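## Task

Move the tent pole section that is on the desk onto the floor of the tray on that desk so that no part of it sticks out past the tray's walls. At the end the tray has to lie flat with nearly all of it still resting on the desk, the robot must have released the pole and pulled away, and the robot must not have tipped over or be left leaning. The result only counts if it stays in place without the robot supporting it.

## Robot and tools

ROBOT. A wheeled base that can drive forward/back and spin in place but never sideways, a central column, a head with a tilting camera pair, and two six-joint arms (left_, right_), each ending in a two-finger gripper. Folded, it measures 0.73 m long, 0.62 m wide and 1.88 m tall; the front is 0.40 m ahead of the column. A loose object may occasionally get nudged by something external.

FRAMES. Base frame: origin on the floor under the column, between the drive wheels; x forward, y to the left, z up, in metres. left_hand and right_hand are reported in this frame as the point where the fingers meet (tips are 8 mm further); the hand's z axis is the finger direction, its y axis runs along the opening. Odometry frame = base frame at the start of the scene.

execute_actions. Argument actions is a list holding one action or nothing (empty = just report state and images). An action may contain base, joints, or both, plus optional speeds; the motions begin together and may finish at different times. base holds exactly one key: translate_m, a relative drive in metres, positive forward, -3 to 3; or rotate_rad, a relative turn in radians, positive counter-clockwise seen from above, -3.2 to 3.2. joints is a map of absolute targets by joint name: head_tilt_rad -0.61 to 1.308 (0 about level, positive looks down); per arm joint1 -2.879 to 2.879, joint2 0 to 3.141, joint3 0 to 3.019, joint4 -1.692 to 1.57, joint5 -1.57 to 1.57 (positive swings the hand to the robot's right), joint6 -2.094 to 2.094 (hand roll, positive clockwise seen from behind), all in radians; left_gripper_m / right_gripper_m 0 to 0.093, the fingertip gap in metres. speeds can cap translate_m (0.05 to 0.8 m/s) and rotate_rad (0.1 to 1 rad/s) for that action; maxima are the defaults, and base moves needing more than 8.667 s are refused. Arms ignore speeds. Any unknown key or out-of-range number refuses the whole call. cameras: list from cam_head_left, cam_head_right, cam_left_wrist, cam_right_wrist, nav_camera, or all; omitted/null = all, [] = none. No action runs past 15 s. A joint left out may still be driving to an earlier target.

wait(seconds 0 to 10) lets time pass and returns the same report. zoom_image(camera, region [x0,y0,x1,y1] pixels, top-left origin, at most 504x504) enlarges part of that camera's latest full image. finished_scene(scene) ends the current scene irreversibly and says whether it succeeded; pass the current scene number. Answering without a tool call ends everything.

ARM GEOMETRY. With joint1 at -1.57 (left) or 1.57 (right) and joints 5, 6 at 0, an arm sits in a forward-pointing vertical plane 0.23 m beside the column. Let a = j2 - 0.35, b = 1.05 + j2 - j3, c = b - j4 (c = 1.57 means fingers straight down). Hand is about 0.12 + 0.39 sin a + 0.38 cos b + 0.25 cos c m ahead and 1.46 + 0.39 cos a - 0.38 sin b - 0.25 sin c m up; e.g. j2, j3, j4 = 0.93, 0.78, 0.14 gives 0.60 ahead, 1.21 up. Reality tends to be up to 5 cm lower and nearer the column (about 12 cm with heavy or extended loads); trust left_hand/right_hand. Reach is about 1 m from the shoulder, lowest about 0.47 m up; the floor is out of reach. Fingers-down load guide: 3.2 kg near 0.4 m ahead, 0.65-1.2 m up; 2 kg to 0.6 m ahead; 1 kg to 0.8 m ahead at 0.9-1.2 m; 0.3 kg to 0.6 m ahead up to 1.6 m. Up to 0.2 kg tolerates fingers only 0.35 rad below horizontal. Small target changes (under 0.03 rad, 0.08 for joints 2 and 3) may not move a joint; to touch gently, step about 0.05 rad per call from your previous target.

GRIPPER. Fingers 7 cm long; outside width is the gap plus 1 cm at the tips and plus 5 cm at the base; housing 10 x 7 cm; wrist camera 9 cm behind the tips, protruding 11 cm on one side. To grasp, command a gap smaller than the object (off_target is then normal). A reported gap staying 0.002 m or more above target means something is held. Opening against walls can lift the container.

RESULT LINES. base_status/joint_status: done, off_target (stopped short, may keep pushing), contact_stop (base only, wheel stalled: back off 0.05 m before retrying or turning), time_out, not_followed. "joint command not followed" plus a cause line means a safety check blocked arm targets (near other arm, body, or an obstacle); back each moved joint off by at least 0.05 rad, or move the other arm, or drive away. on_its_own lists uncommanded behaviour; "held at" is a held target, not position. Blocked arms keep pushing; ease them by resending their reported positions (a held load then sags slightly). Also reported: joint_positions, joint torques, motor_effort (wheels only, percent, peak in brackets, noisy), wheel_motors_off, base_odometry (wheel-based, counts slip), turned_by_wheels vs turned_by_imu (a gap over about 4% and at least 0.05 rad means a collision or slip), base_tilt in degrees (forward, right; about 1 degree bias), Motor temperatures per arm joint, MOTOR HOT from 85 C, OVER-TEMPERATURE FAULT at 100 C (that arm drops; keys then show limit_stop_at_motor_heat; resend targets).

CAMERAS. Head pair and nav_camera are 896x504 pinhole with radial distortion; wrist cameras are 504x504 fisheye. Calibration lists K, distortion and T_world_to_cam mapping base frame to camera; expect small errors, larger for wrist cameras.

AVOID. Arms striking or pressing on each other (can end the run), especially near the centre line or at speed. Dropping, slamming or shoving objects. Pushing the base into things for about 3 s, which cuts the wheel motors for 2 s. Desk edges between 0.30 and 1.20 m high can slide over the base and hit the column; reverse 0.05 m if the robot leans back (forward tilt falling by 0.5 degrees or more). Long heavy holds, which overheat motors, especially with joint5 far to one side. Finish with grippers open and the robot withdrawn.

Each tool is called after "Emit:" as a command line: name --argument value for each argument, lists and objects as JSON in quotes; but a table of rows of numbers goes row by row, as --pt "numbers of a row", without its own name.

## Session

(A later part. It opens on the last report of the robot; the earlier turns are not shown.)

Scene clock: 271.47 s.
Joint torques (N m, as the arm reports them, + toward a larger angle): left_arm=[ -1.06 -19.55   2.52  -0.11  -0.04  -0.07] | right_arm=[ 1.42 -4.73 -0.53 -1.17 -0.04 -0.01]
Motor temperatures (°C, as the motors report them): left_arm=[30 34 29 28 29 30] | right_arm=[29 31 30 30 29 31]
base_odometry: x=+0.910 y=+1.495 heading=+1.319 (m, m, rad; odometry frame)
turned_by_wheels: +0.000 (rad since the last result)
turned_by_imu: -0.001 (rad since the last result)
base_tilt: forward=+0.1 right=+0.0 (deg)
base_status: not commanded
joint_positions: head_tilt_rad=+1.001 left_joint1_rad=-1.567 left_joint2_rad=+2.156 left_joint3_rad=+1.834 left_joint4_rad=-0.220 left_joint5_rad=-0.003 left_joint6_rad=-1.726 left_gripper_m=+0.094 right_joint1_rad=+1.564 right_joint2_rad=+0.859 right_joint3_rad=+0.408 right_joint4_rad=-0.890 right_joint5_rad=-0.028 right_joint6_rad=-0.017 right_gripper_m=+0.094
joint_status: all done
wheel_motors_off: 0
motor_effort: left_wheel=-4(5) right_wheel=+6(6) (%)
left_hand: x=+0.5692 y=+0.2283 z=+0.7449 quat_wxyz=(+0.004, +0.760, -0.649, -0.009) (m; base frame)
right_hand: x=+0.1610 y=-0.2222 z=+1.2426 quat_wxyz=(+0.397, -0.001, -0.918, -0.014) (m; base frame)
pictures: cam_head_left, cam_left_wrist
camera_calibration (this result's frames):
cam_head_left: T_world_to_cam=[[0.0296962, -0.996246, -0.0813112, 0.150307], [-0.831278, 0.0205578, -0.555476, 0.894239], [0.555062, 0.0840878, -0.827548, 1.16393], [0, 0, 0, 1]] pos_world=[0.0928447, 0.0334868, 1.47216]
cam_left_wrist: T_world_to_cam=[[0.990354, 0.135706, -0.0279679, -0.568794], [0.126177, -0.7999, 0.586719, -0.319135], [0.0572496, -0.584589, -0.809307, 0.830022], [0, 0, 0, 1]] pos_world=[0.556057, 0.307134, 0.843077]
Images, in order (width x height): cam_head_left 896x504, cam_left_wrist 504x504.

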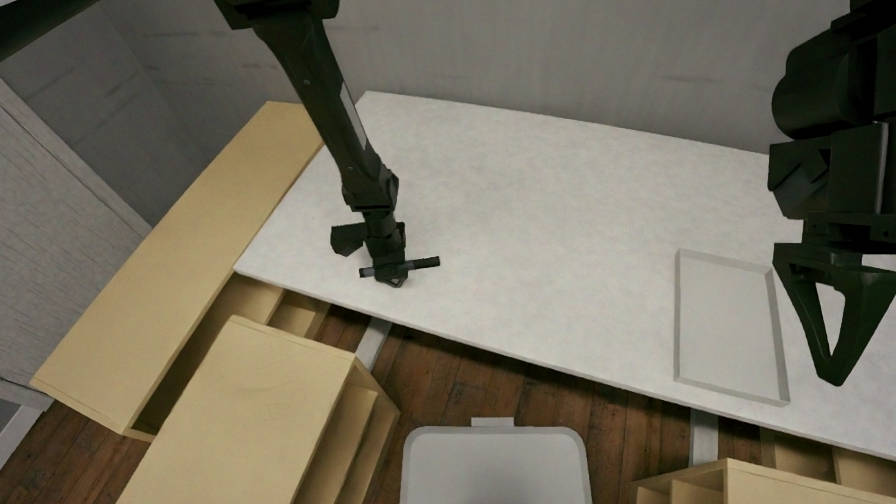

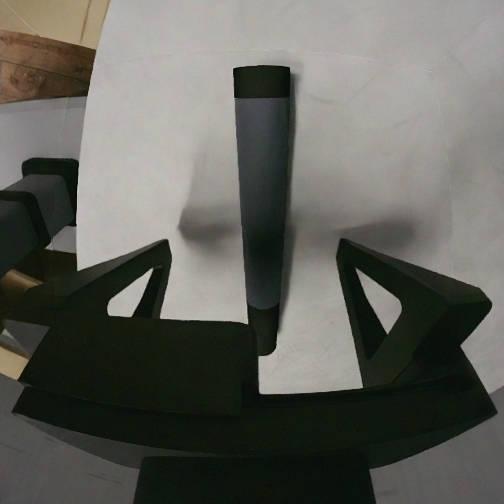

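Emit:
execute_actions --actions '[{"joints": {"left_joint2_rad": 2.19, "left_joint3_rad": 1.865, "left_gripper_m": 0.065}}]' --cameras '["cam_left_wrist", "cam_head_left"]'

Scene clock: 343.10 s.
Joint torques (N m, as the arm reports them, + toward a larger angle): left_arm=[ -1.2  -18.91   2.82  -0.02  -0.04  -0.08] | right_arm=[ 1.55 -5.11 -0.66 -1.26 -0.06  0.01]
Motor temperatures (°C, as the motors report them): left_arm=[30 35 29 28 29 30] | right_arm=[29 30 30 30 29 31]
base_odometry: x=+0.910 y=+1.495 heading=+1.319 (m, m, rad; odometry frame)
turned_by_wheels: +0.000 (rad since the last result)
turned_by_imu: -0.001 (rad since the last result)
base_tilt: forward=+0.0 right=+0.1 (deg)
base_status: not commanded
joint_positions: head_tilt_rad=+1.001 left_joint1_rad=-1.567 left_joint2_rad=+2.171 left_joint3_rad=+1.853 left_joint4_rad=-0.220 left_joint5_rad=-0.003 left_joint6_rad=-1.726 left_gripper_m=+0.065 right_joint1_rad=+1.564 right_joint2_rad=+0.859 right_joint3_rad=+0.408 right_joint4_rad=-0.890 right_joint5_rad=-0.028 right_joint6_rad=-0.017 right_gripper_m=+0.094
joint_status: all done
wheel_motors_off: 0
motor_effort: left_wheel=-7(7) right_wheel=+7(7) (%)
left_hand: x=+0.5709 y=+0.2283 z=+0.7397 quat_wxyz=(+0.002, +0.760, -0.649, -0.007) (m; base frame)
right_hand: x=+0.1610 y=-0.2222 z=+1.2426 quat_wxyz=(+0.397, -0.001, -0.918, -0.014) (m; base frame)
pictures: cam_head_left, cam_left_wrist
camera_calibration (this result's frames):
cam_head_left: T_world_to_cam=[[0.0296962, -0.996246, -0.0813112, 0.150307], [-0.831279, 0.0205578, -0.555476, 0.894239], [0.555062, 0.0840878, -0.827548, 1.16393], [0, 0, 0, 1]] pos_world=[0.0928447, 0.0334868, 1.47216]
cam_left_wrist: T_world_to_cam=[[0.990431, 0.136068, -0.0230519, -0.574364], [0.123557, -0.799863, 0.587327, -0.315248], [0.0614779, -0.584555, -0.809022, 0.823105], [0, 0, 0, 1]] pos_world=[0.557216, 0.307148, 0.837823]
Images, in order (width x height): cam_head_left 896x504, cam_left_wrist 504x504.

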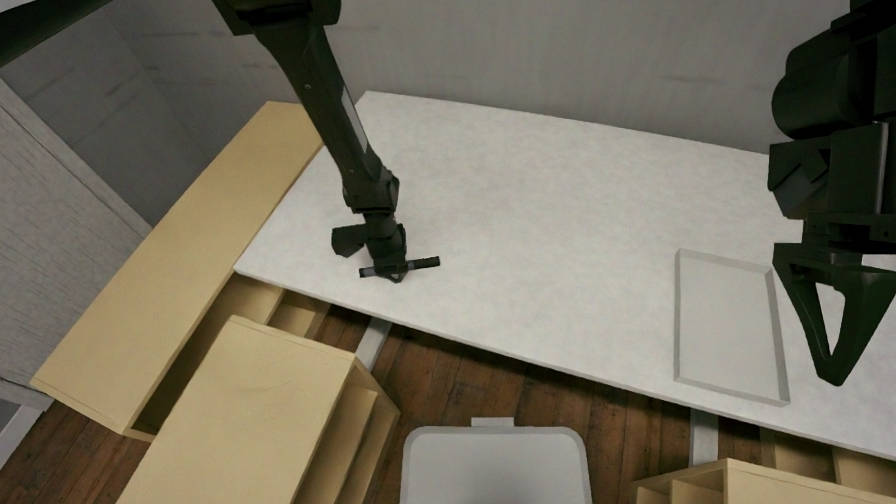

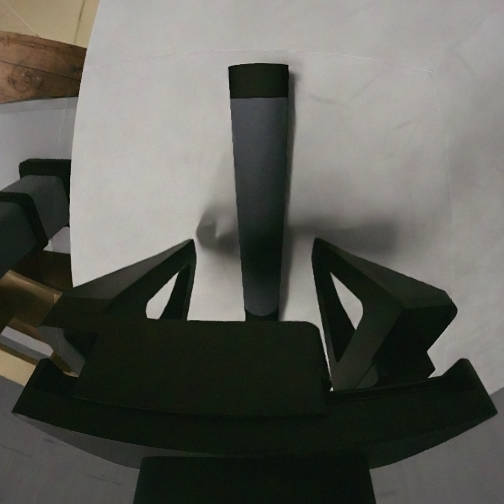

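Emit:
zoom_image --camera "cam_left_wrist" --region '[160, 190, 360, 330]'

Emit:
zoom_image --camera "cam_left_wrist" --region '[200, 40, 320, 130]'

Region (160, 190, 360, 330) of cam_left_wrist's 504x504 image, scaled by 2.520, with more detail than that image has; it fills the top 353 rows of this view, and the rest is white.

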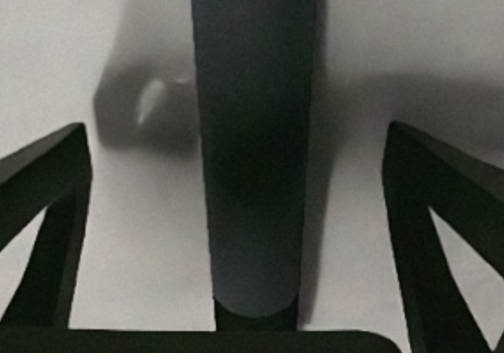

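Region (200, 40, 320, 130) of cam_left_wrist's 504x504 image, scaled by 4.200, with more detail than that image has; it fills the top 378 rows of this view, and the rest is white.

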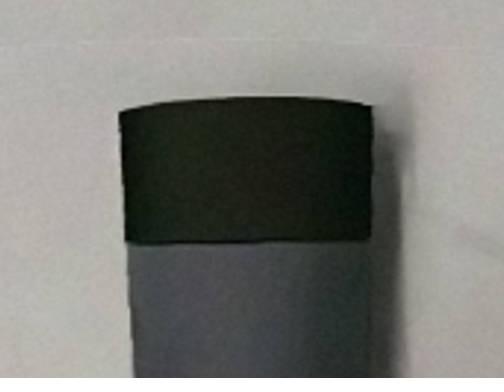

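Emit:
execute_actions --actions '[{"joints": {"left_joint2_rad": 2.195, "left_gripper_m": 0.008}}]' --cameras '["cam_left_wrist", "cam_head_left"]'

Scene clock: 359.77 s.
Joint torques (N m, as the arm reports them, + toward a larger angle): left_arm=[ -1.02 -18.66   2.78  -0.06  -0.05  -0.07] | right_arm=[ 1.78 -5.35 -0.63 -1.11 -0.07  0.03]
Motor temperatures (°C, as the motors report them): left_arm=[30 35 29 28 29 30] | right_arm=[29 30 30 30 29 31]
base_odometry: x=+0.910 y=+1.495 heading=+1.319 (m, m, rad; odometry frame)
turned_by_wheels: +0.000 (rad since the last result)
turned_by_imu: -0.001 (rad since the last result)
base_tilt: forward=+0.0 right=+0.0 (deg)
base_status: not commanded
joint_positions: head_tilt_rad=+1.001 left_joint1_rad=-1.567 left_joint2_rad=+2.174 left_joint3_rad=+1.853 left_joint4_rad=-0.220 left_joint5_rad=-0.003 left_joint6_rad=-1.726 left_gripper_m=+0.021 right_joint1_rad=+1.564 right_joint2_rad=+0.859 right_joint3_rad=+0.408 right_joint4_rad=-0.890 right_joint5_rad=-0.028 right_joint6_rad=-0.017 right_gripper_m=+0.094
joint_status: left_gripper_m off_target (ended at +0.021, target +0.008); the others done
wheel_motors_off: 0
motor_effort: left_wheel=-6(7) right_wheel=+7(8) (%)
left_hand: x=+0.5690 y=+0.2283 z=+0.7385 quat_wxyz=(+0.003, +0.760, -0.649, -0.008) (m; base frame)
right_hand: x=+0.1610 y=-0.2222 z=+1.2426 quat_wxyz=(+0.397, -0.001, -0.918, -0.014) (m; base frame)
pictures: cam_head_left, cam_left_wrist
camera_calibration (this result's frames):
cam_head_left: T_world_to_cam=[[0.0296962, -0.996246, -0.0813112, 0.150307], [-0.831279, 0.0205578, -0.555476, 0.894239], [0.555062, 0.0840878, -0.827548, 1.16393], [0, 0, 0, 1]] pos_world=[0.0928447, 0.0334868, 1.47216]
cam_left_wrist: T_world_to_cam=[[0.990365, 0.136076, -0.0256973, -0.570505], [0.125132, -0.799859, 0.586999, -0.314966], [0.0593224, -0.584558, -0.80918, 0.823604], [0, 0, 0, 1]] pos_world=[0.555563, 0.307148, 0.836668]
Images, in order (width x height): cam_head_left 896x504, cam_left_wrist 504x504.

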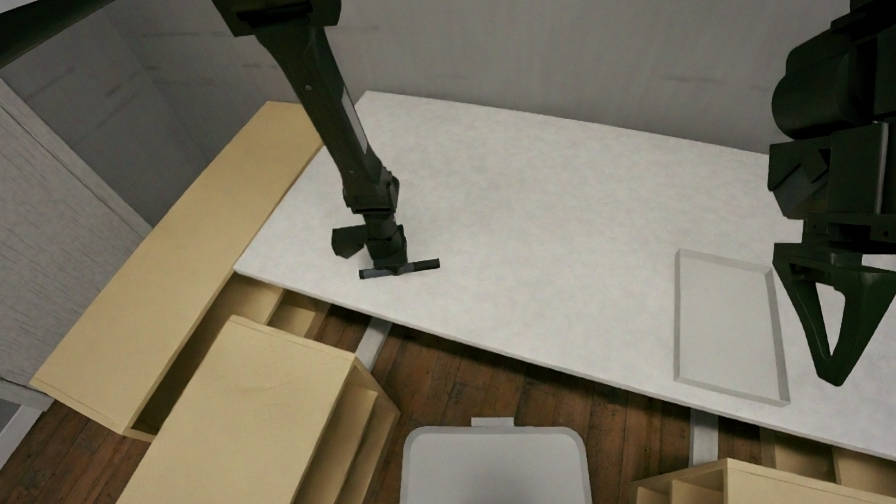

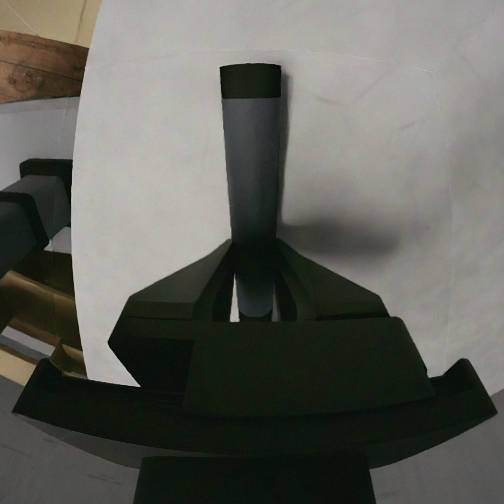

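Emit:
execute_actions --actions '[{"joints": {"left_joint2_rad": 2.05, "left_joint3_rad": 2.034, "left_joint4_rad": -0.454}}]' --cameras '["cam_left_wrist", "cam_head_left"]'

Scene clock: 447.23 s.
Joint torques (N m, as the arm reports them, + toward a larger angle): left_arm=[ -0.92 -23.59   4.39  -0.11  -0.05  -0.07] | right_arm=[ 1.06 -5.04 -0.54 -1.23 -0.07  0.01]
Motor temperatures (°C, as the motors report them): left_arm=[30 36 30 28 29 30] | right_arm=[29 30 30 30 29 31]
base_odometry: x=+0.910 y=+1.495 heading=+1.319 (m, m, rad; odometry frame)
turned_by_wheels: +0.000 (rad since the last result)
turned_by_imu: -0.002 (rad since the last result)
base_tilt: forward=+0.0 right=+0.0 (deg)
base_status: not commanded
joint_positions: head_tilt_rad=+1.001 left_joint1_rad=-1.567 left_joint2_rad=+2.037 left_joint3_rad=+2.035 left_joint4_rad=-0.441 left_joint5_rad=-0.003 left_joint6_rad=-1.726 left_gripper_m=+0.021 right_joint1_rad=+1.564 right_joint2_rad=+0.859 right_joint3_rad=+0.408 right_joint4_rad=-0.890 right_joint5_rad=-0.028 right_joint6_rad=-0.017 right_gripper_m=+0.094
joint_status: all done
wheel_motors_off: 0
motor_effort: left_wheel=-5(6) right_wheel=+7(7) (%)
left_hand: x=+0.7164 y=+0.2283 z=+0.8341 quat_wxyz=(-0.029, +0.760, -0.649, +0.029) (m; base frame)
right_hand: x=+0.1610 y=-0.2222 z=+1.2426 quat_wxyz=(+0.397, -0.001, -0.918, -0.014) (m; base frame)
pictures: cam_head_left, cam_left_wrist
camera_calibration (this result's frames):
cam_head_left: T_world_to_cam=[[0.0296962, -0.996246, -0.0813112, 0.150307], [-0.831278, 0.0205578, -0.555476, 0.894239], [0.555062, 0.0840878, -0.827548, 1.16393], [0, 0, 0, 1]] pos_world=[0.0928447, 0.0334868, 1.47216]
cam_left_wrist: T_world_to_cam=[[0.988166, 0.135758, 0.0713916, -0.793319], [0.0668284, -0.799998, 0.596269, -0.355442], [0.138061, -0.584442, -0.799604, 0.827722], [0, 0, 0, 1]] pos_world=[0.693408, 0.307102, 0.930425]
Images, in order (width x height): cam_head_left 896x504, cam_left_wrist 504x504.

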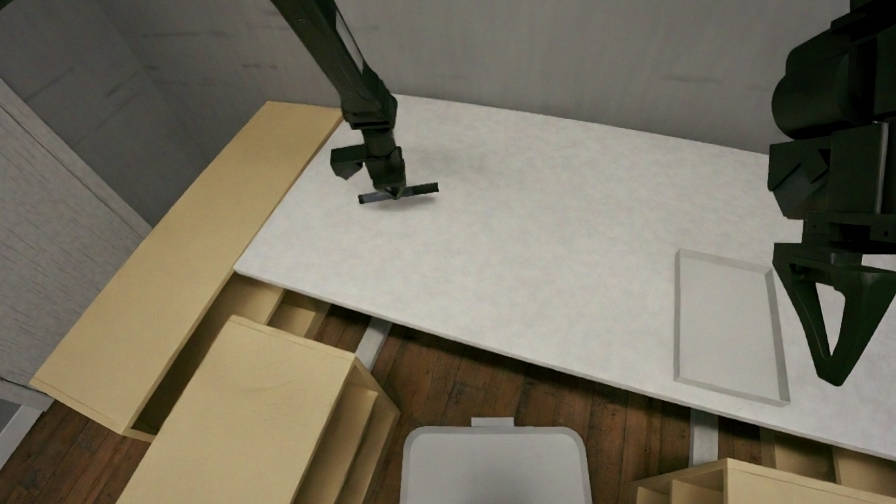

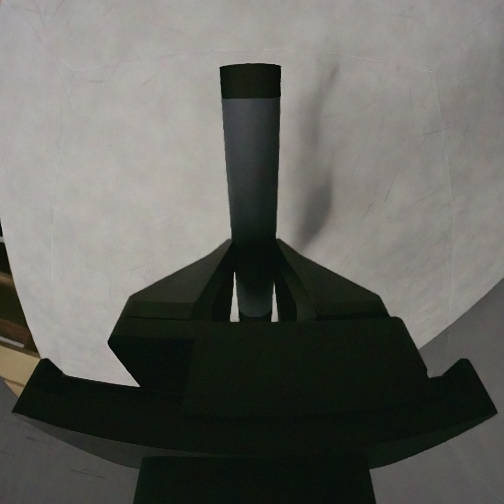

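Emit:
execute_actions --actions '[{"base": {"rotate_rad": -0.744}, "joints": {"left_joint1_rad": -1.94, "left_joint2_rad": 2.14, "left_joint3_rad": 2.04, "left_joint4_rad": -0.46, "left_joint5_rad": -0.318, "left_joint6_rad": -0.65}}]' --cameras '["cam_left_wrist", "cam_head_left", "cam_head_right"]'

Scene clock: 454.60 s.
Joint torques (N m, as the arm reports them, + toward a larger angle): left_arm=[ -7.24 -22.89   4.07  -0.07  -0.3    0.13] | right_arm=[ 1.47 -4.87 -0.58 -1.14 -0.06 -0.02]
Motor temperatures (°C, as the motors report them): left_arm=[30 36 30 28 29 30] | right_arm=[29 30 30 30 29 31]
base_odometry: x=+0.910 y=+1.495 heading=+0.577 (m, m, rad; odometry frame)
turned_by_wheels: -0.742 (rad since the last result)
turned_by_imu: -0.743 (rad since the last result)
base_tilt: forward=+0.1 right=+0.0 (deg)
base_status: done
joint_positions: head_tilt_rad=+1.001 left_joint1_rad=-1.945 left_joint2_rad=+2.144 left_joint3_rad=+2.035 left_joint4_rad=-0.448 left_joint5_rad=-0.315 left_joint6_rad=-0.659 left_gripper_m=+0.021 right_joint1_rad=+1.564 right_joint2_rad=+0.859 right_joint3_rad=+0.408 right_joint4_rad=-0.890 right_joint5_rad=-0.028 right_joint6_rad=-0.017 right_gripper_m=+0.094
joint_status: all done
wheel_motors_off: 0
motor_effort: left_wheel=+8(57) right_wheel=-7(53) (%)
left_hand: x=+0.6243 y=-0.0427 z=+0.8178 quat_wxyz=(+0.002, +0.230, -0.973, +0.003) (m; base frame)
right_hand: x=+0.1610 y=-0.2222 z=+1.2426 quat_wxyz=(+0.397, -0.001, -0.918, -0.014) (m; base frame)
pictures: cam_head_left, cam_head_right, cam_left_wrist
camera_calibration (this result's frames):
cam_head_left: T_world_to_cam=[[0.0296962, -0.996246, -0.0813112, 0.150307], [-0.831278, 0.0205578, -0.555476, 0.894239], [0.555062, 0.0840878, -0.827548, 1.16393], [0, 0, 0, 1]] pos_world=[0.0928447, 0.0334868, 1.47216]
cam_head_right: T_world_to_cam=[[0.0331813, -0.996837, -0.0722109, 0.0854207], [-0.831089, 0.0126122, -0.555996, 0.895624], [0.555148, 0.0784623, -0.828042, 1.16131], [0, 0, 0, 1]] pos_world=[0.096809, -0.0172644, 1.46575]
cam_left_wrist: T_world_to_cam=[[0.428631, -0.903467, -0.0047087, -0.297278], [-0.722569, -0.345927, 0.598522, -0.0460235], [-0.542374, -0.253143, -0.801093, 1.10926], [0, 0, 0, 1]] pos_world=[0.695798, -0.0037018, 0.914763]
Images, in order (width x height): cam_head_left 896x504, cam_head_right 896x504, cam_left_wrist 504x504.

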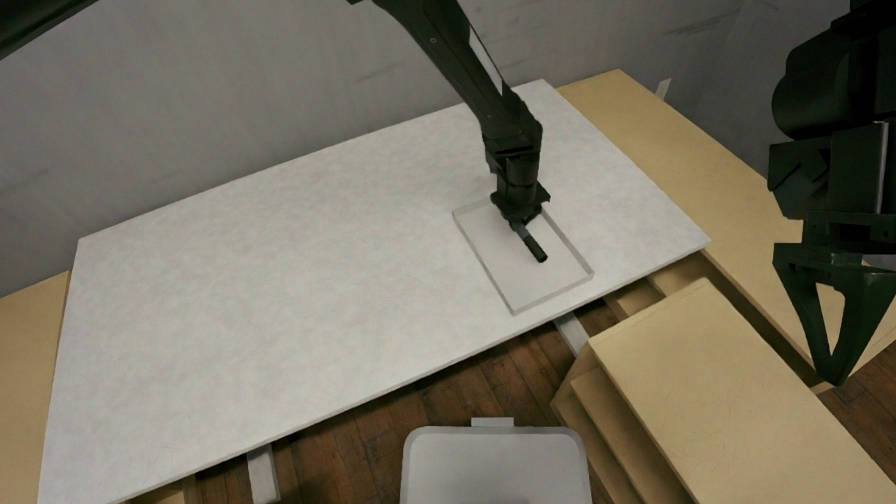

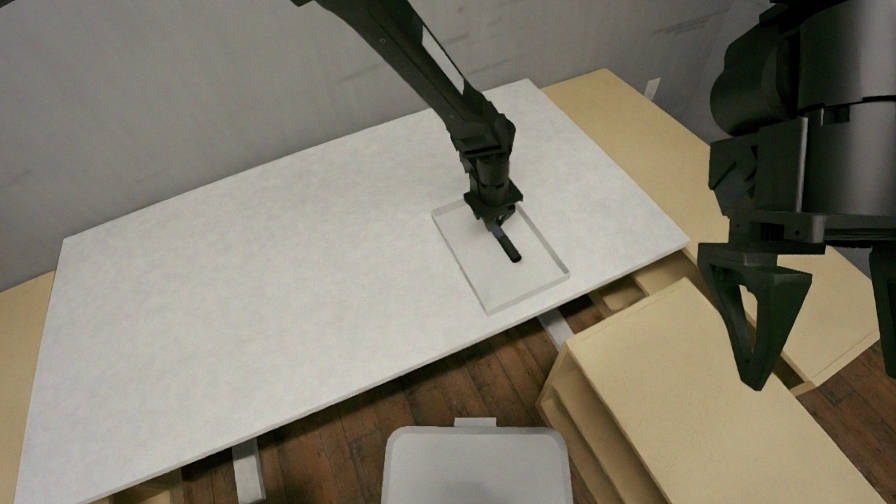

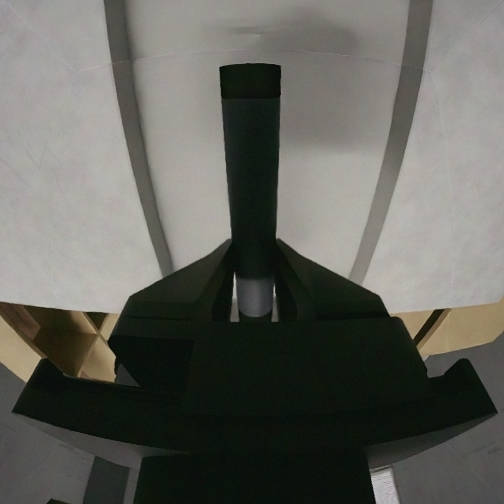

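Emit:
zoom_image --camera "cam_left_wrist" --region '[80, 0, 460, 160]'

Emit:
zoom_image --camera "cam_head_left" --region '[430, 170, 620, 330]'

Emit:
zoom_image --camera "cam_left_wrist" --region '[60, 200, 460, 340]'

Region (80, 0, 460, 160) of cam_left_wrist's 504x504 image, scaled by 1.326, with more detail than that image has; it fills the top 212 rows of this view, and the rest is white.

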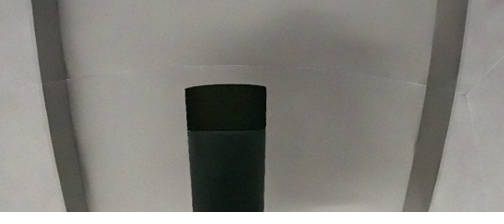

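Region (430, 170, 620, 330) of cam_head_left's 896x504 image, scaled by 2.653, with more detail than that image has; it fills the top 424 rows of this view, and the rest is white.

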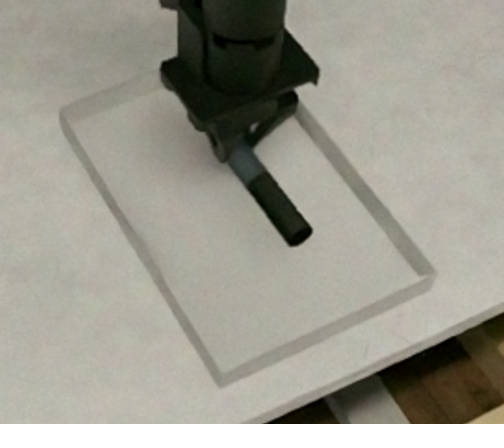

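Region (60, 200, 460, 340) of cam_left_wrist's 504x504 image, scaled by 1.260, with more detail than that image has; it fills the top 176 rows of this view, and the rest is white.

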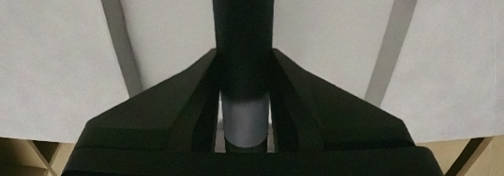

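Emit:
zoom_image --camera "cam_left_wrist" --region '[100, 60, 160, 120]'

Emit:
zoom_image --camera "cam_left_wrist" --region '[375, 60, 435, 120]'

Region (100, 60, 160, 120) of cam_left_wrist's 504x504 image, scaled by 8.400, with more detail than that image has.

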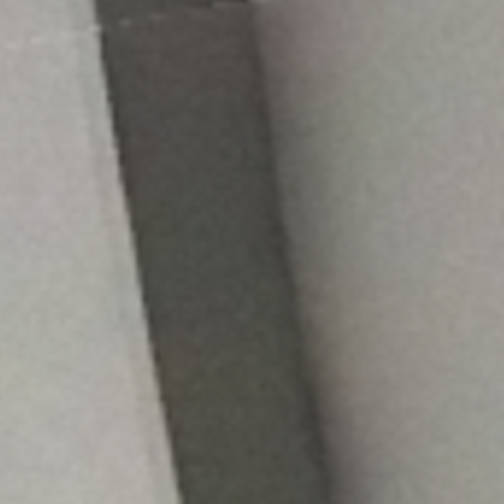

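Region (375, 60, 435, 120) of cam_left_wrist's 504x504 image, scaled by 8.400, with more detail than that image has.

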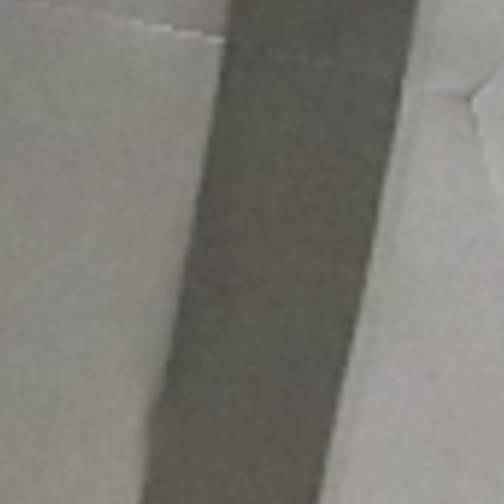

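Emit:
execute_actions --actions '[{"joints": {"left_joint2_rad": 2.346, "left_joint3_rad": 2.285}}]' --cameras '["cam_left_wrist", "cam_head_left"]'

Scene clock: 574.37 s.
Joint torques (N m, as the arm reports them, + toward a larger angle): left_arm=[ -7.8  -22.42   5.53   0.12  -0.26   0.12] | right_arm=[ 1.79 -4.91 -0.52 -1.16 -0.05  0.01]
Motor temperatures (°C, as the motors report them): left_arm=[31 39 30 28 29 30] | right_arm=[29 30 30 30 29 31]
base_odometry: x=+0.910 y=+1.495 heading=+0.577 (m, m, rad; odometry frame)
turned_by_wheels: +0.000 (rad since the last result)
turned_by_imu: -0.001 (rad since the last result)
base_tilt: forward=+0.1 right=+0.0 (deg)
base_status: not commanded
joint_positions: head_tilt_rad=+1.001 left_joint1_rad=-1.945 left_joint2_rad=+2.359 left_joint3_rad=+2.260 left_joint4_rad=-0.452 left_joint5_rad=-0.315 left_joint6_rad=-0.659 left_gripper_m=+0.021 right_joint1_rad=+1.564 right_joint2_rad=+0.859 right_joint3_rad=+0.408 right_joint4_rad=-0.890 right_joint5_rad=-0.028 right_joint6_rad=-0.017 right_gripper_m=+0.094
joint_status: all done
wheel_motors_off: 0
motor_effort: left_wheel=+8(7) right_wheel=-8(8) (%)
left_hand: x=+0.6004 y=-0.0629 z=+0.7448 quat_wxyz=(-0.001, +0.231, -0.973, +0.004) (m; base frame)
right_hand: x=+0.1610 y=-0.2222 z=+1.2426 quat_wxyz=(+0.397, -0.001, -0.918, -0.014) (m; base frame)
pictures: cam_head_left, cam_left_wrist
camera_calibration (this result's frames):
cam_head_left: T_world_to_cam=[[0.0296962, -0.996246, -0.0813112, 0.150307], [-0.831279, 0.0205578, -0.555476, 0.894239], [0.555062, 0.0840878, -0.827548, 1.16393], [0, 0, 0, 1]] pos_world=[0.0928447, 0.0334868, 1.47216]
cam_left_wrist: T_world_to_cam=[[0.430395, -0.90264, -0.00126037, -0.309123], [-0.725289, -0.346661, 0.594796, -0.022261], [-0.537324, -0.255083, -0.803875, 1.03157], [0, 0, 0, 1]] pos_world=[0.671184, -0.0236087, 0.842101]
Images, in order (width x height): cam_head_left 896x504, cam_left_wrist 504x504.

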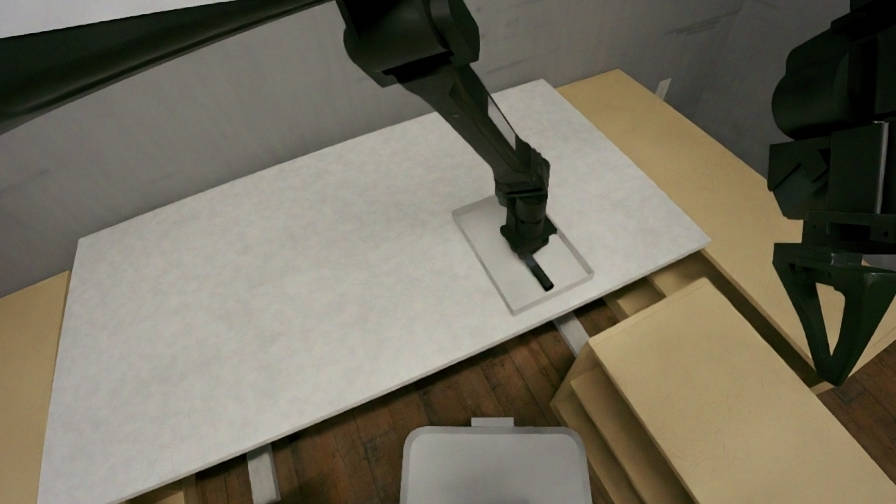

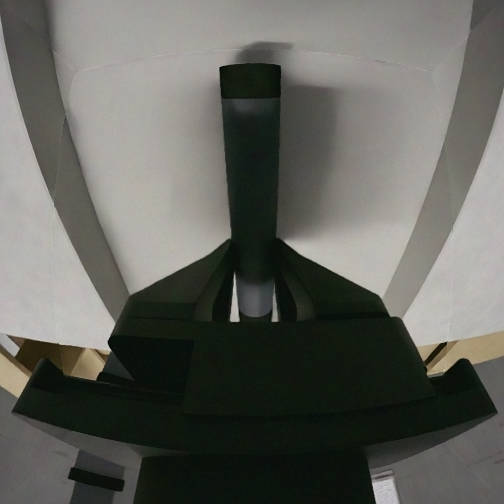

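Emit:
zoom_image --camera "cam_head_left" --region '[440, 190, 610, 330]'

Emit:
zoom_image --camera "cam_left_wrist" --region '[180, 20, 360, 160]'

Region (440, 190, 610, 330) of cam_head_left's 896x504 image, scaled by 2.965, with more detail than that image has; it fills the top 415 rows of this view, and the rest is white.

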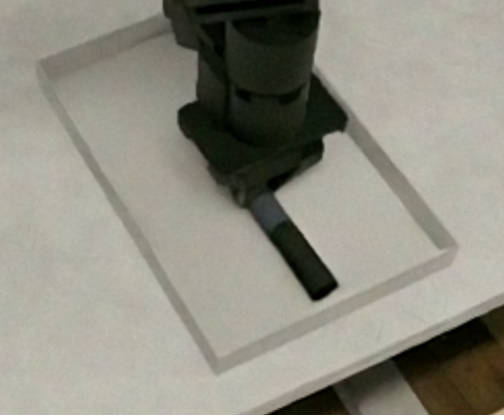

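Region (180, 20, 360, 160) of cam_left_wrist's 504x504 image, scaled by 2.800, with more detail than that image has.

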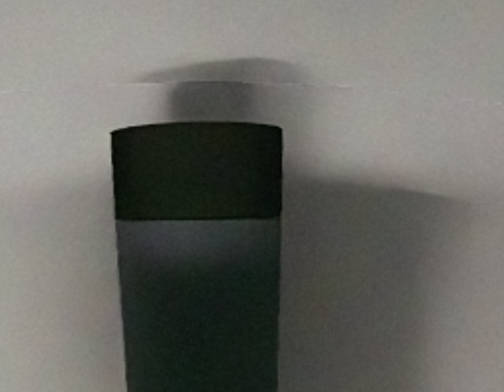

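Emit:
zoom_image --camera "cam_left_wrist" --region '[30, 90, 110, 170]'

Emit:
zoom_image --camera "cam_left_wrist" --region '[410, 90, 490, 170]'

Region (30, 90, 110, 170) of cam_left_wrist's 504x504 image, scaled by 6.300, with more detail than that image has.

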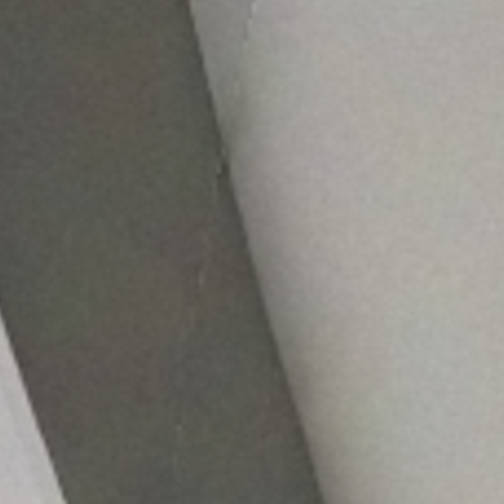

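Region (410, 90, 490, 170) of cam_left_wrist's 504x504 image, scaled by 6.300, with more detail than that image has.

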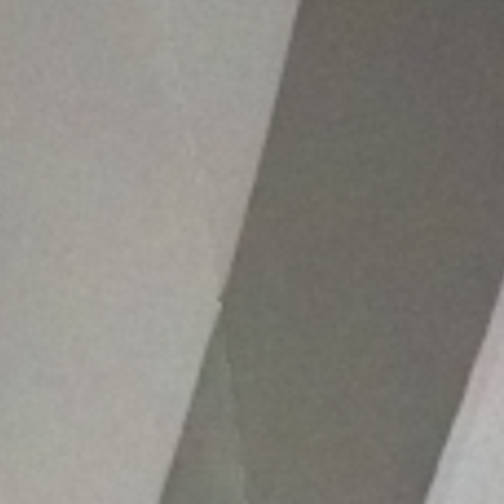

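Emit:
execute_actions --actions '[{"joints": {"left_joint2_rad": 2.365, "left_joint3_rad": 2.27, "left_gripper_m": 0.055}}]' --cameras '["cam_left_wrist", "cam_head_left"]'

Scene clock: 601.33 s.
Joint torques (N m, as the arm reports them, + toward a larger angle): left_arm=[ -7.96 -21.1    4.41   0.02  -0.28   0.15] | right_arm=[ 1.67 -4.8  -0.54 -1.12 -0.04  0.  ]
Motor temperatures (°C, as the motors report them): left_arm=[31 39 31 28 29 30] | right_arm=[29 30 30 30 29 31]
base_odometry: x=+0.910 y=+1.495 heading=+0.577 (m, m, rad; odometry frame)
turned_by_wheels: +0.000 (rad since the last result)
turned_by_imu: -0.001 (rad since the last result)
base_tilt: forward=+0.0 right=+0.0 (deg)
base_status: not commanded
joint_positions: head_tilt_rad=+1.001 left_joint1_rad=-1.945 left_joint2_rad=+2.359 left_joint3_rad=+2.260 left_joint4_rad=-0.452 left_joint5_rad=-0.315 left_joint6_rad=-0.659 left_gripper_m=+0.055 right_joint1_rad=+1.564 right_joint2_rad=+0.859 right_joint3_rad=+0.408 right_joint4_rad=-0.890 right_joint5_rad=-0.028 right_joint6_rad=-0.017 right_gripper_m=+0.094
joint_status: all done
wheel_motors_off: 0
motor_effort: left_wheel=+8(9) right_wheel=-9(8) (%)
left_hand: x=+0.6004 y=-0.0629 z=+0.7448 quat_wxyz=(-0.001, +0.231, -0.973, +0.004) (m; base frame)
right_hand: x=+0.1610 y=-0.2222 z=+1.2426 quat_wxyz=(+0.397, -0.001, -0.918, -0.014) (m; base frame)
pictures: cam_head_left, cam_left_wrist
camera_calibration (this result's frames):
cam_head_left: T_world_to_cam=[[0.0296962, -0.996246, -0.0813112, 0.150307], [-0.831279, 0.0205578, -0.555476, 0.894239], [0.555062, 0.0840878, -0.827548, 1.16393], [0, 0, 0, 1]] pos_world=[0.0928447, 0.0334868, 1.47216]
cam_left_wrist: T_world_to_cam=[[0.430395, -0.90264, -0.00126037, -0.309123], [-0.725289, -0.346661, 0.594796, -0.022261], [-0.537324, -0.255083, -0.803875, 1.03157], [0, 0, 0, 1]] pos_world=[0.671184, -0.0236087, 0.842101]
Images, in order (width x height): cam_head_left 896x504, cam_left_wrist 504x504.

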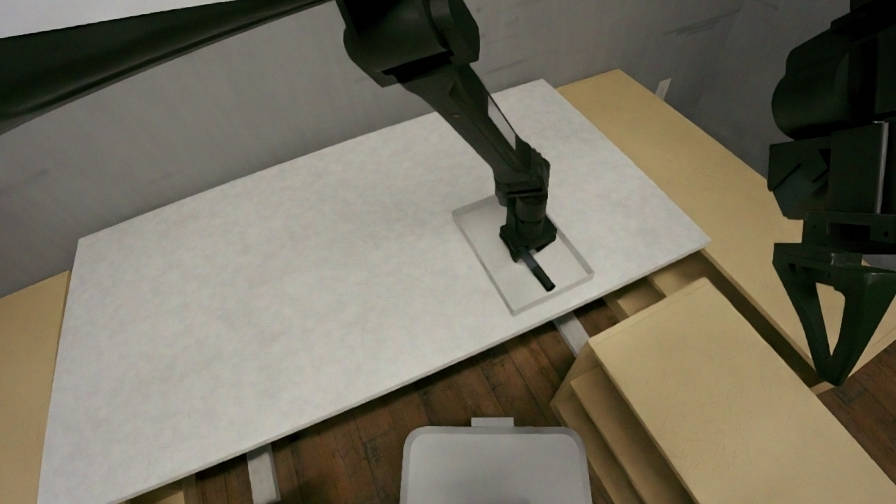

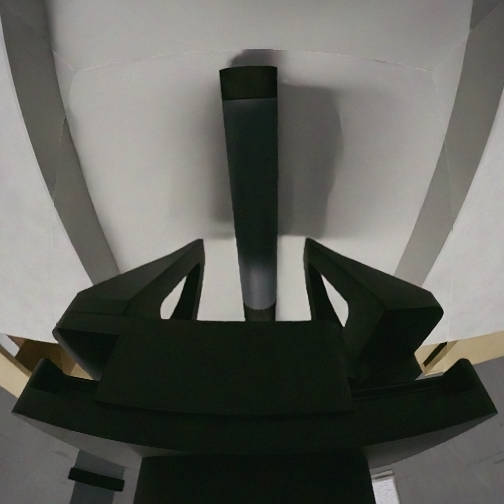

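Emit:
execute_actions --actions '[{"joints": {"left_joint2_rad": 1.88}}]' --cameras '["cam_left_wrist", "cam_head_left", "cam_head_right"]'

Scene clock: 612.93 s.
Joint torques (N m, as the arm reports them, + toward a larger angle): left_arm=[ -5.78 -29.31   7.92   0.91  -0.23   0.13] | right_arm=[ 1.56 -4.84 -0.63 -1.2  -0.04 -0.01]
Motor temperatures (°C, as the motors report them): left_arm=[31 39 31 28 29 30] | right_arm=[29 30 30 30 29 31]
base_odometry: x=+0.910 y=+1.495 heading=+0.577 (m, m, rad; odometry frame)
turned_by_wheels: +0.000 (rad since the last result)
turned_by_imu: -0.002 (rad since the last result)
base_tilt: forward=+0.0 right=+0.0 (deg)
base_status: not commanded
joint_positions: head_tilt_rad=+1.001 left_joint1_rad=-1.945 left_joint2_rad=+1.895 left_joint3_rad=+2.259 left_joint4_rad=-0.457 left_joint5_rad=-0.315 left_joint6_rad=-0.659 left_gripper_m=+0.055 right_joint1_rad=+1.564 right_joint2_rad=+0.859 right_joint3_rad=+0.408 right_joint4_rad=-0.890 right_joint5_rad=-0.028 right_joint6_rad=-0.017 right_gripper_m=+0.094
joint_status: all done
wheel_motors_off: 0
motor_effort: left_wheel=+9(9) right_wheel=-10(10) (%)
left_hand: x=+0.8857 y=-0.0187 z=+1.0390 quat_wxyz=(-0.197, +0.294, -0.931, +0.093) (m; base frame)
right_hand: x=+0.1610 y=-0.2222 z=+1.2426 quat_wxyz=(+0.397, -0.001, -0.918, -0.014) (m; base frame)
pictures: cam_head_left, cam_head_right, cam_left_wrist
camera_calibration (this result's frames):
cam_head_left: T_world_to_cam=[[0.0296962, -0.996246, -0.0813112, 0.150307], [-0.831278, 0.0205578, -0.555476, 0.894239], [0.555062, 0.0840878, -0.827548, 1.16393], [0, 0, 0, 1]] pos_world=[0.0928447, 0.0334868, 1.47216]
cam_head_right: T_world_to_cam=[[0.0331813, -0.996837, -0.0722109, 0.0854207], [-0.831089, 0.0126122, -0.555996, 0.895624], [0.555148, 0.0784623, -0.828042, 1.16131], [0, 0, 0, 1]] pos_world=[0.096809, -0.0172644, 1.46575]
cam_left_wrist: T_world_to_cam=[[0.498829, -0.822515, 0.273201, -0.735971], [-0.858703, -0.426306, 0.284416, 0.464164], [-0.117469, -0.376474, -0.91895, 1.17804], [0, 0, 0, 1]] pos_world=[0.904086, 0.0360296, 1.15161]
Images, in order (width x height): cam_head_left 896x504, cam_head_right 896x504, cam_left_wrist 504x504.

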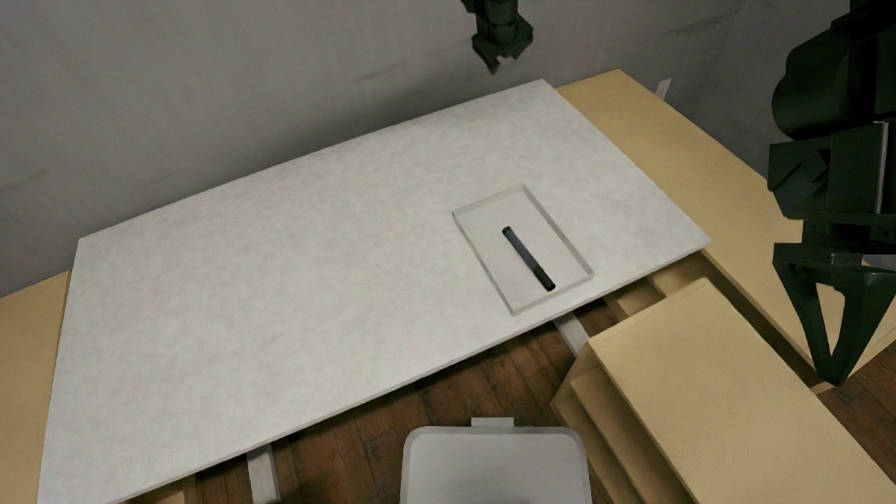

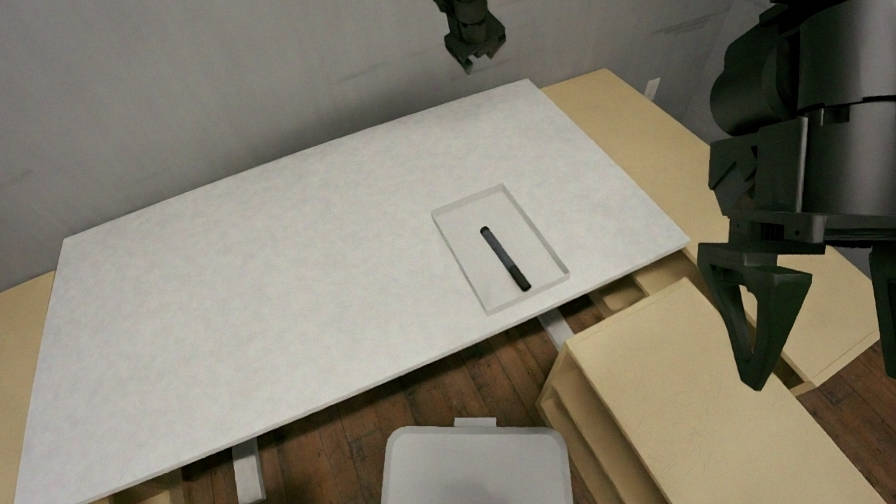

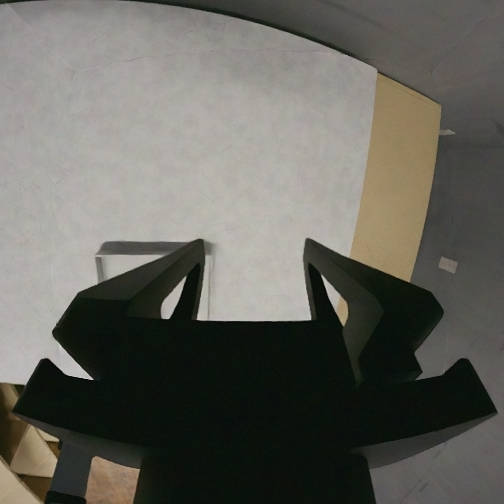

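Emit:
zoom_image --camera "cam_head_left" --region '[440, 175, 610, 325]'

Region (440, 175, 610, 325) of cam_head_left's 896x504 image, scaled by 2.965, with more detail than that image has; it fills the top 445 rows of this view, and the rest is white.

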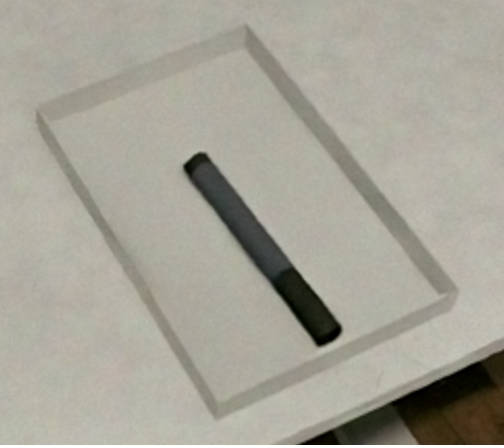

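The pole lies flat on the tray bottom, inside the walls, and the arm is clear.

Emit:
finished_scene --scene 2

The scene is finished: the task was done.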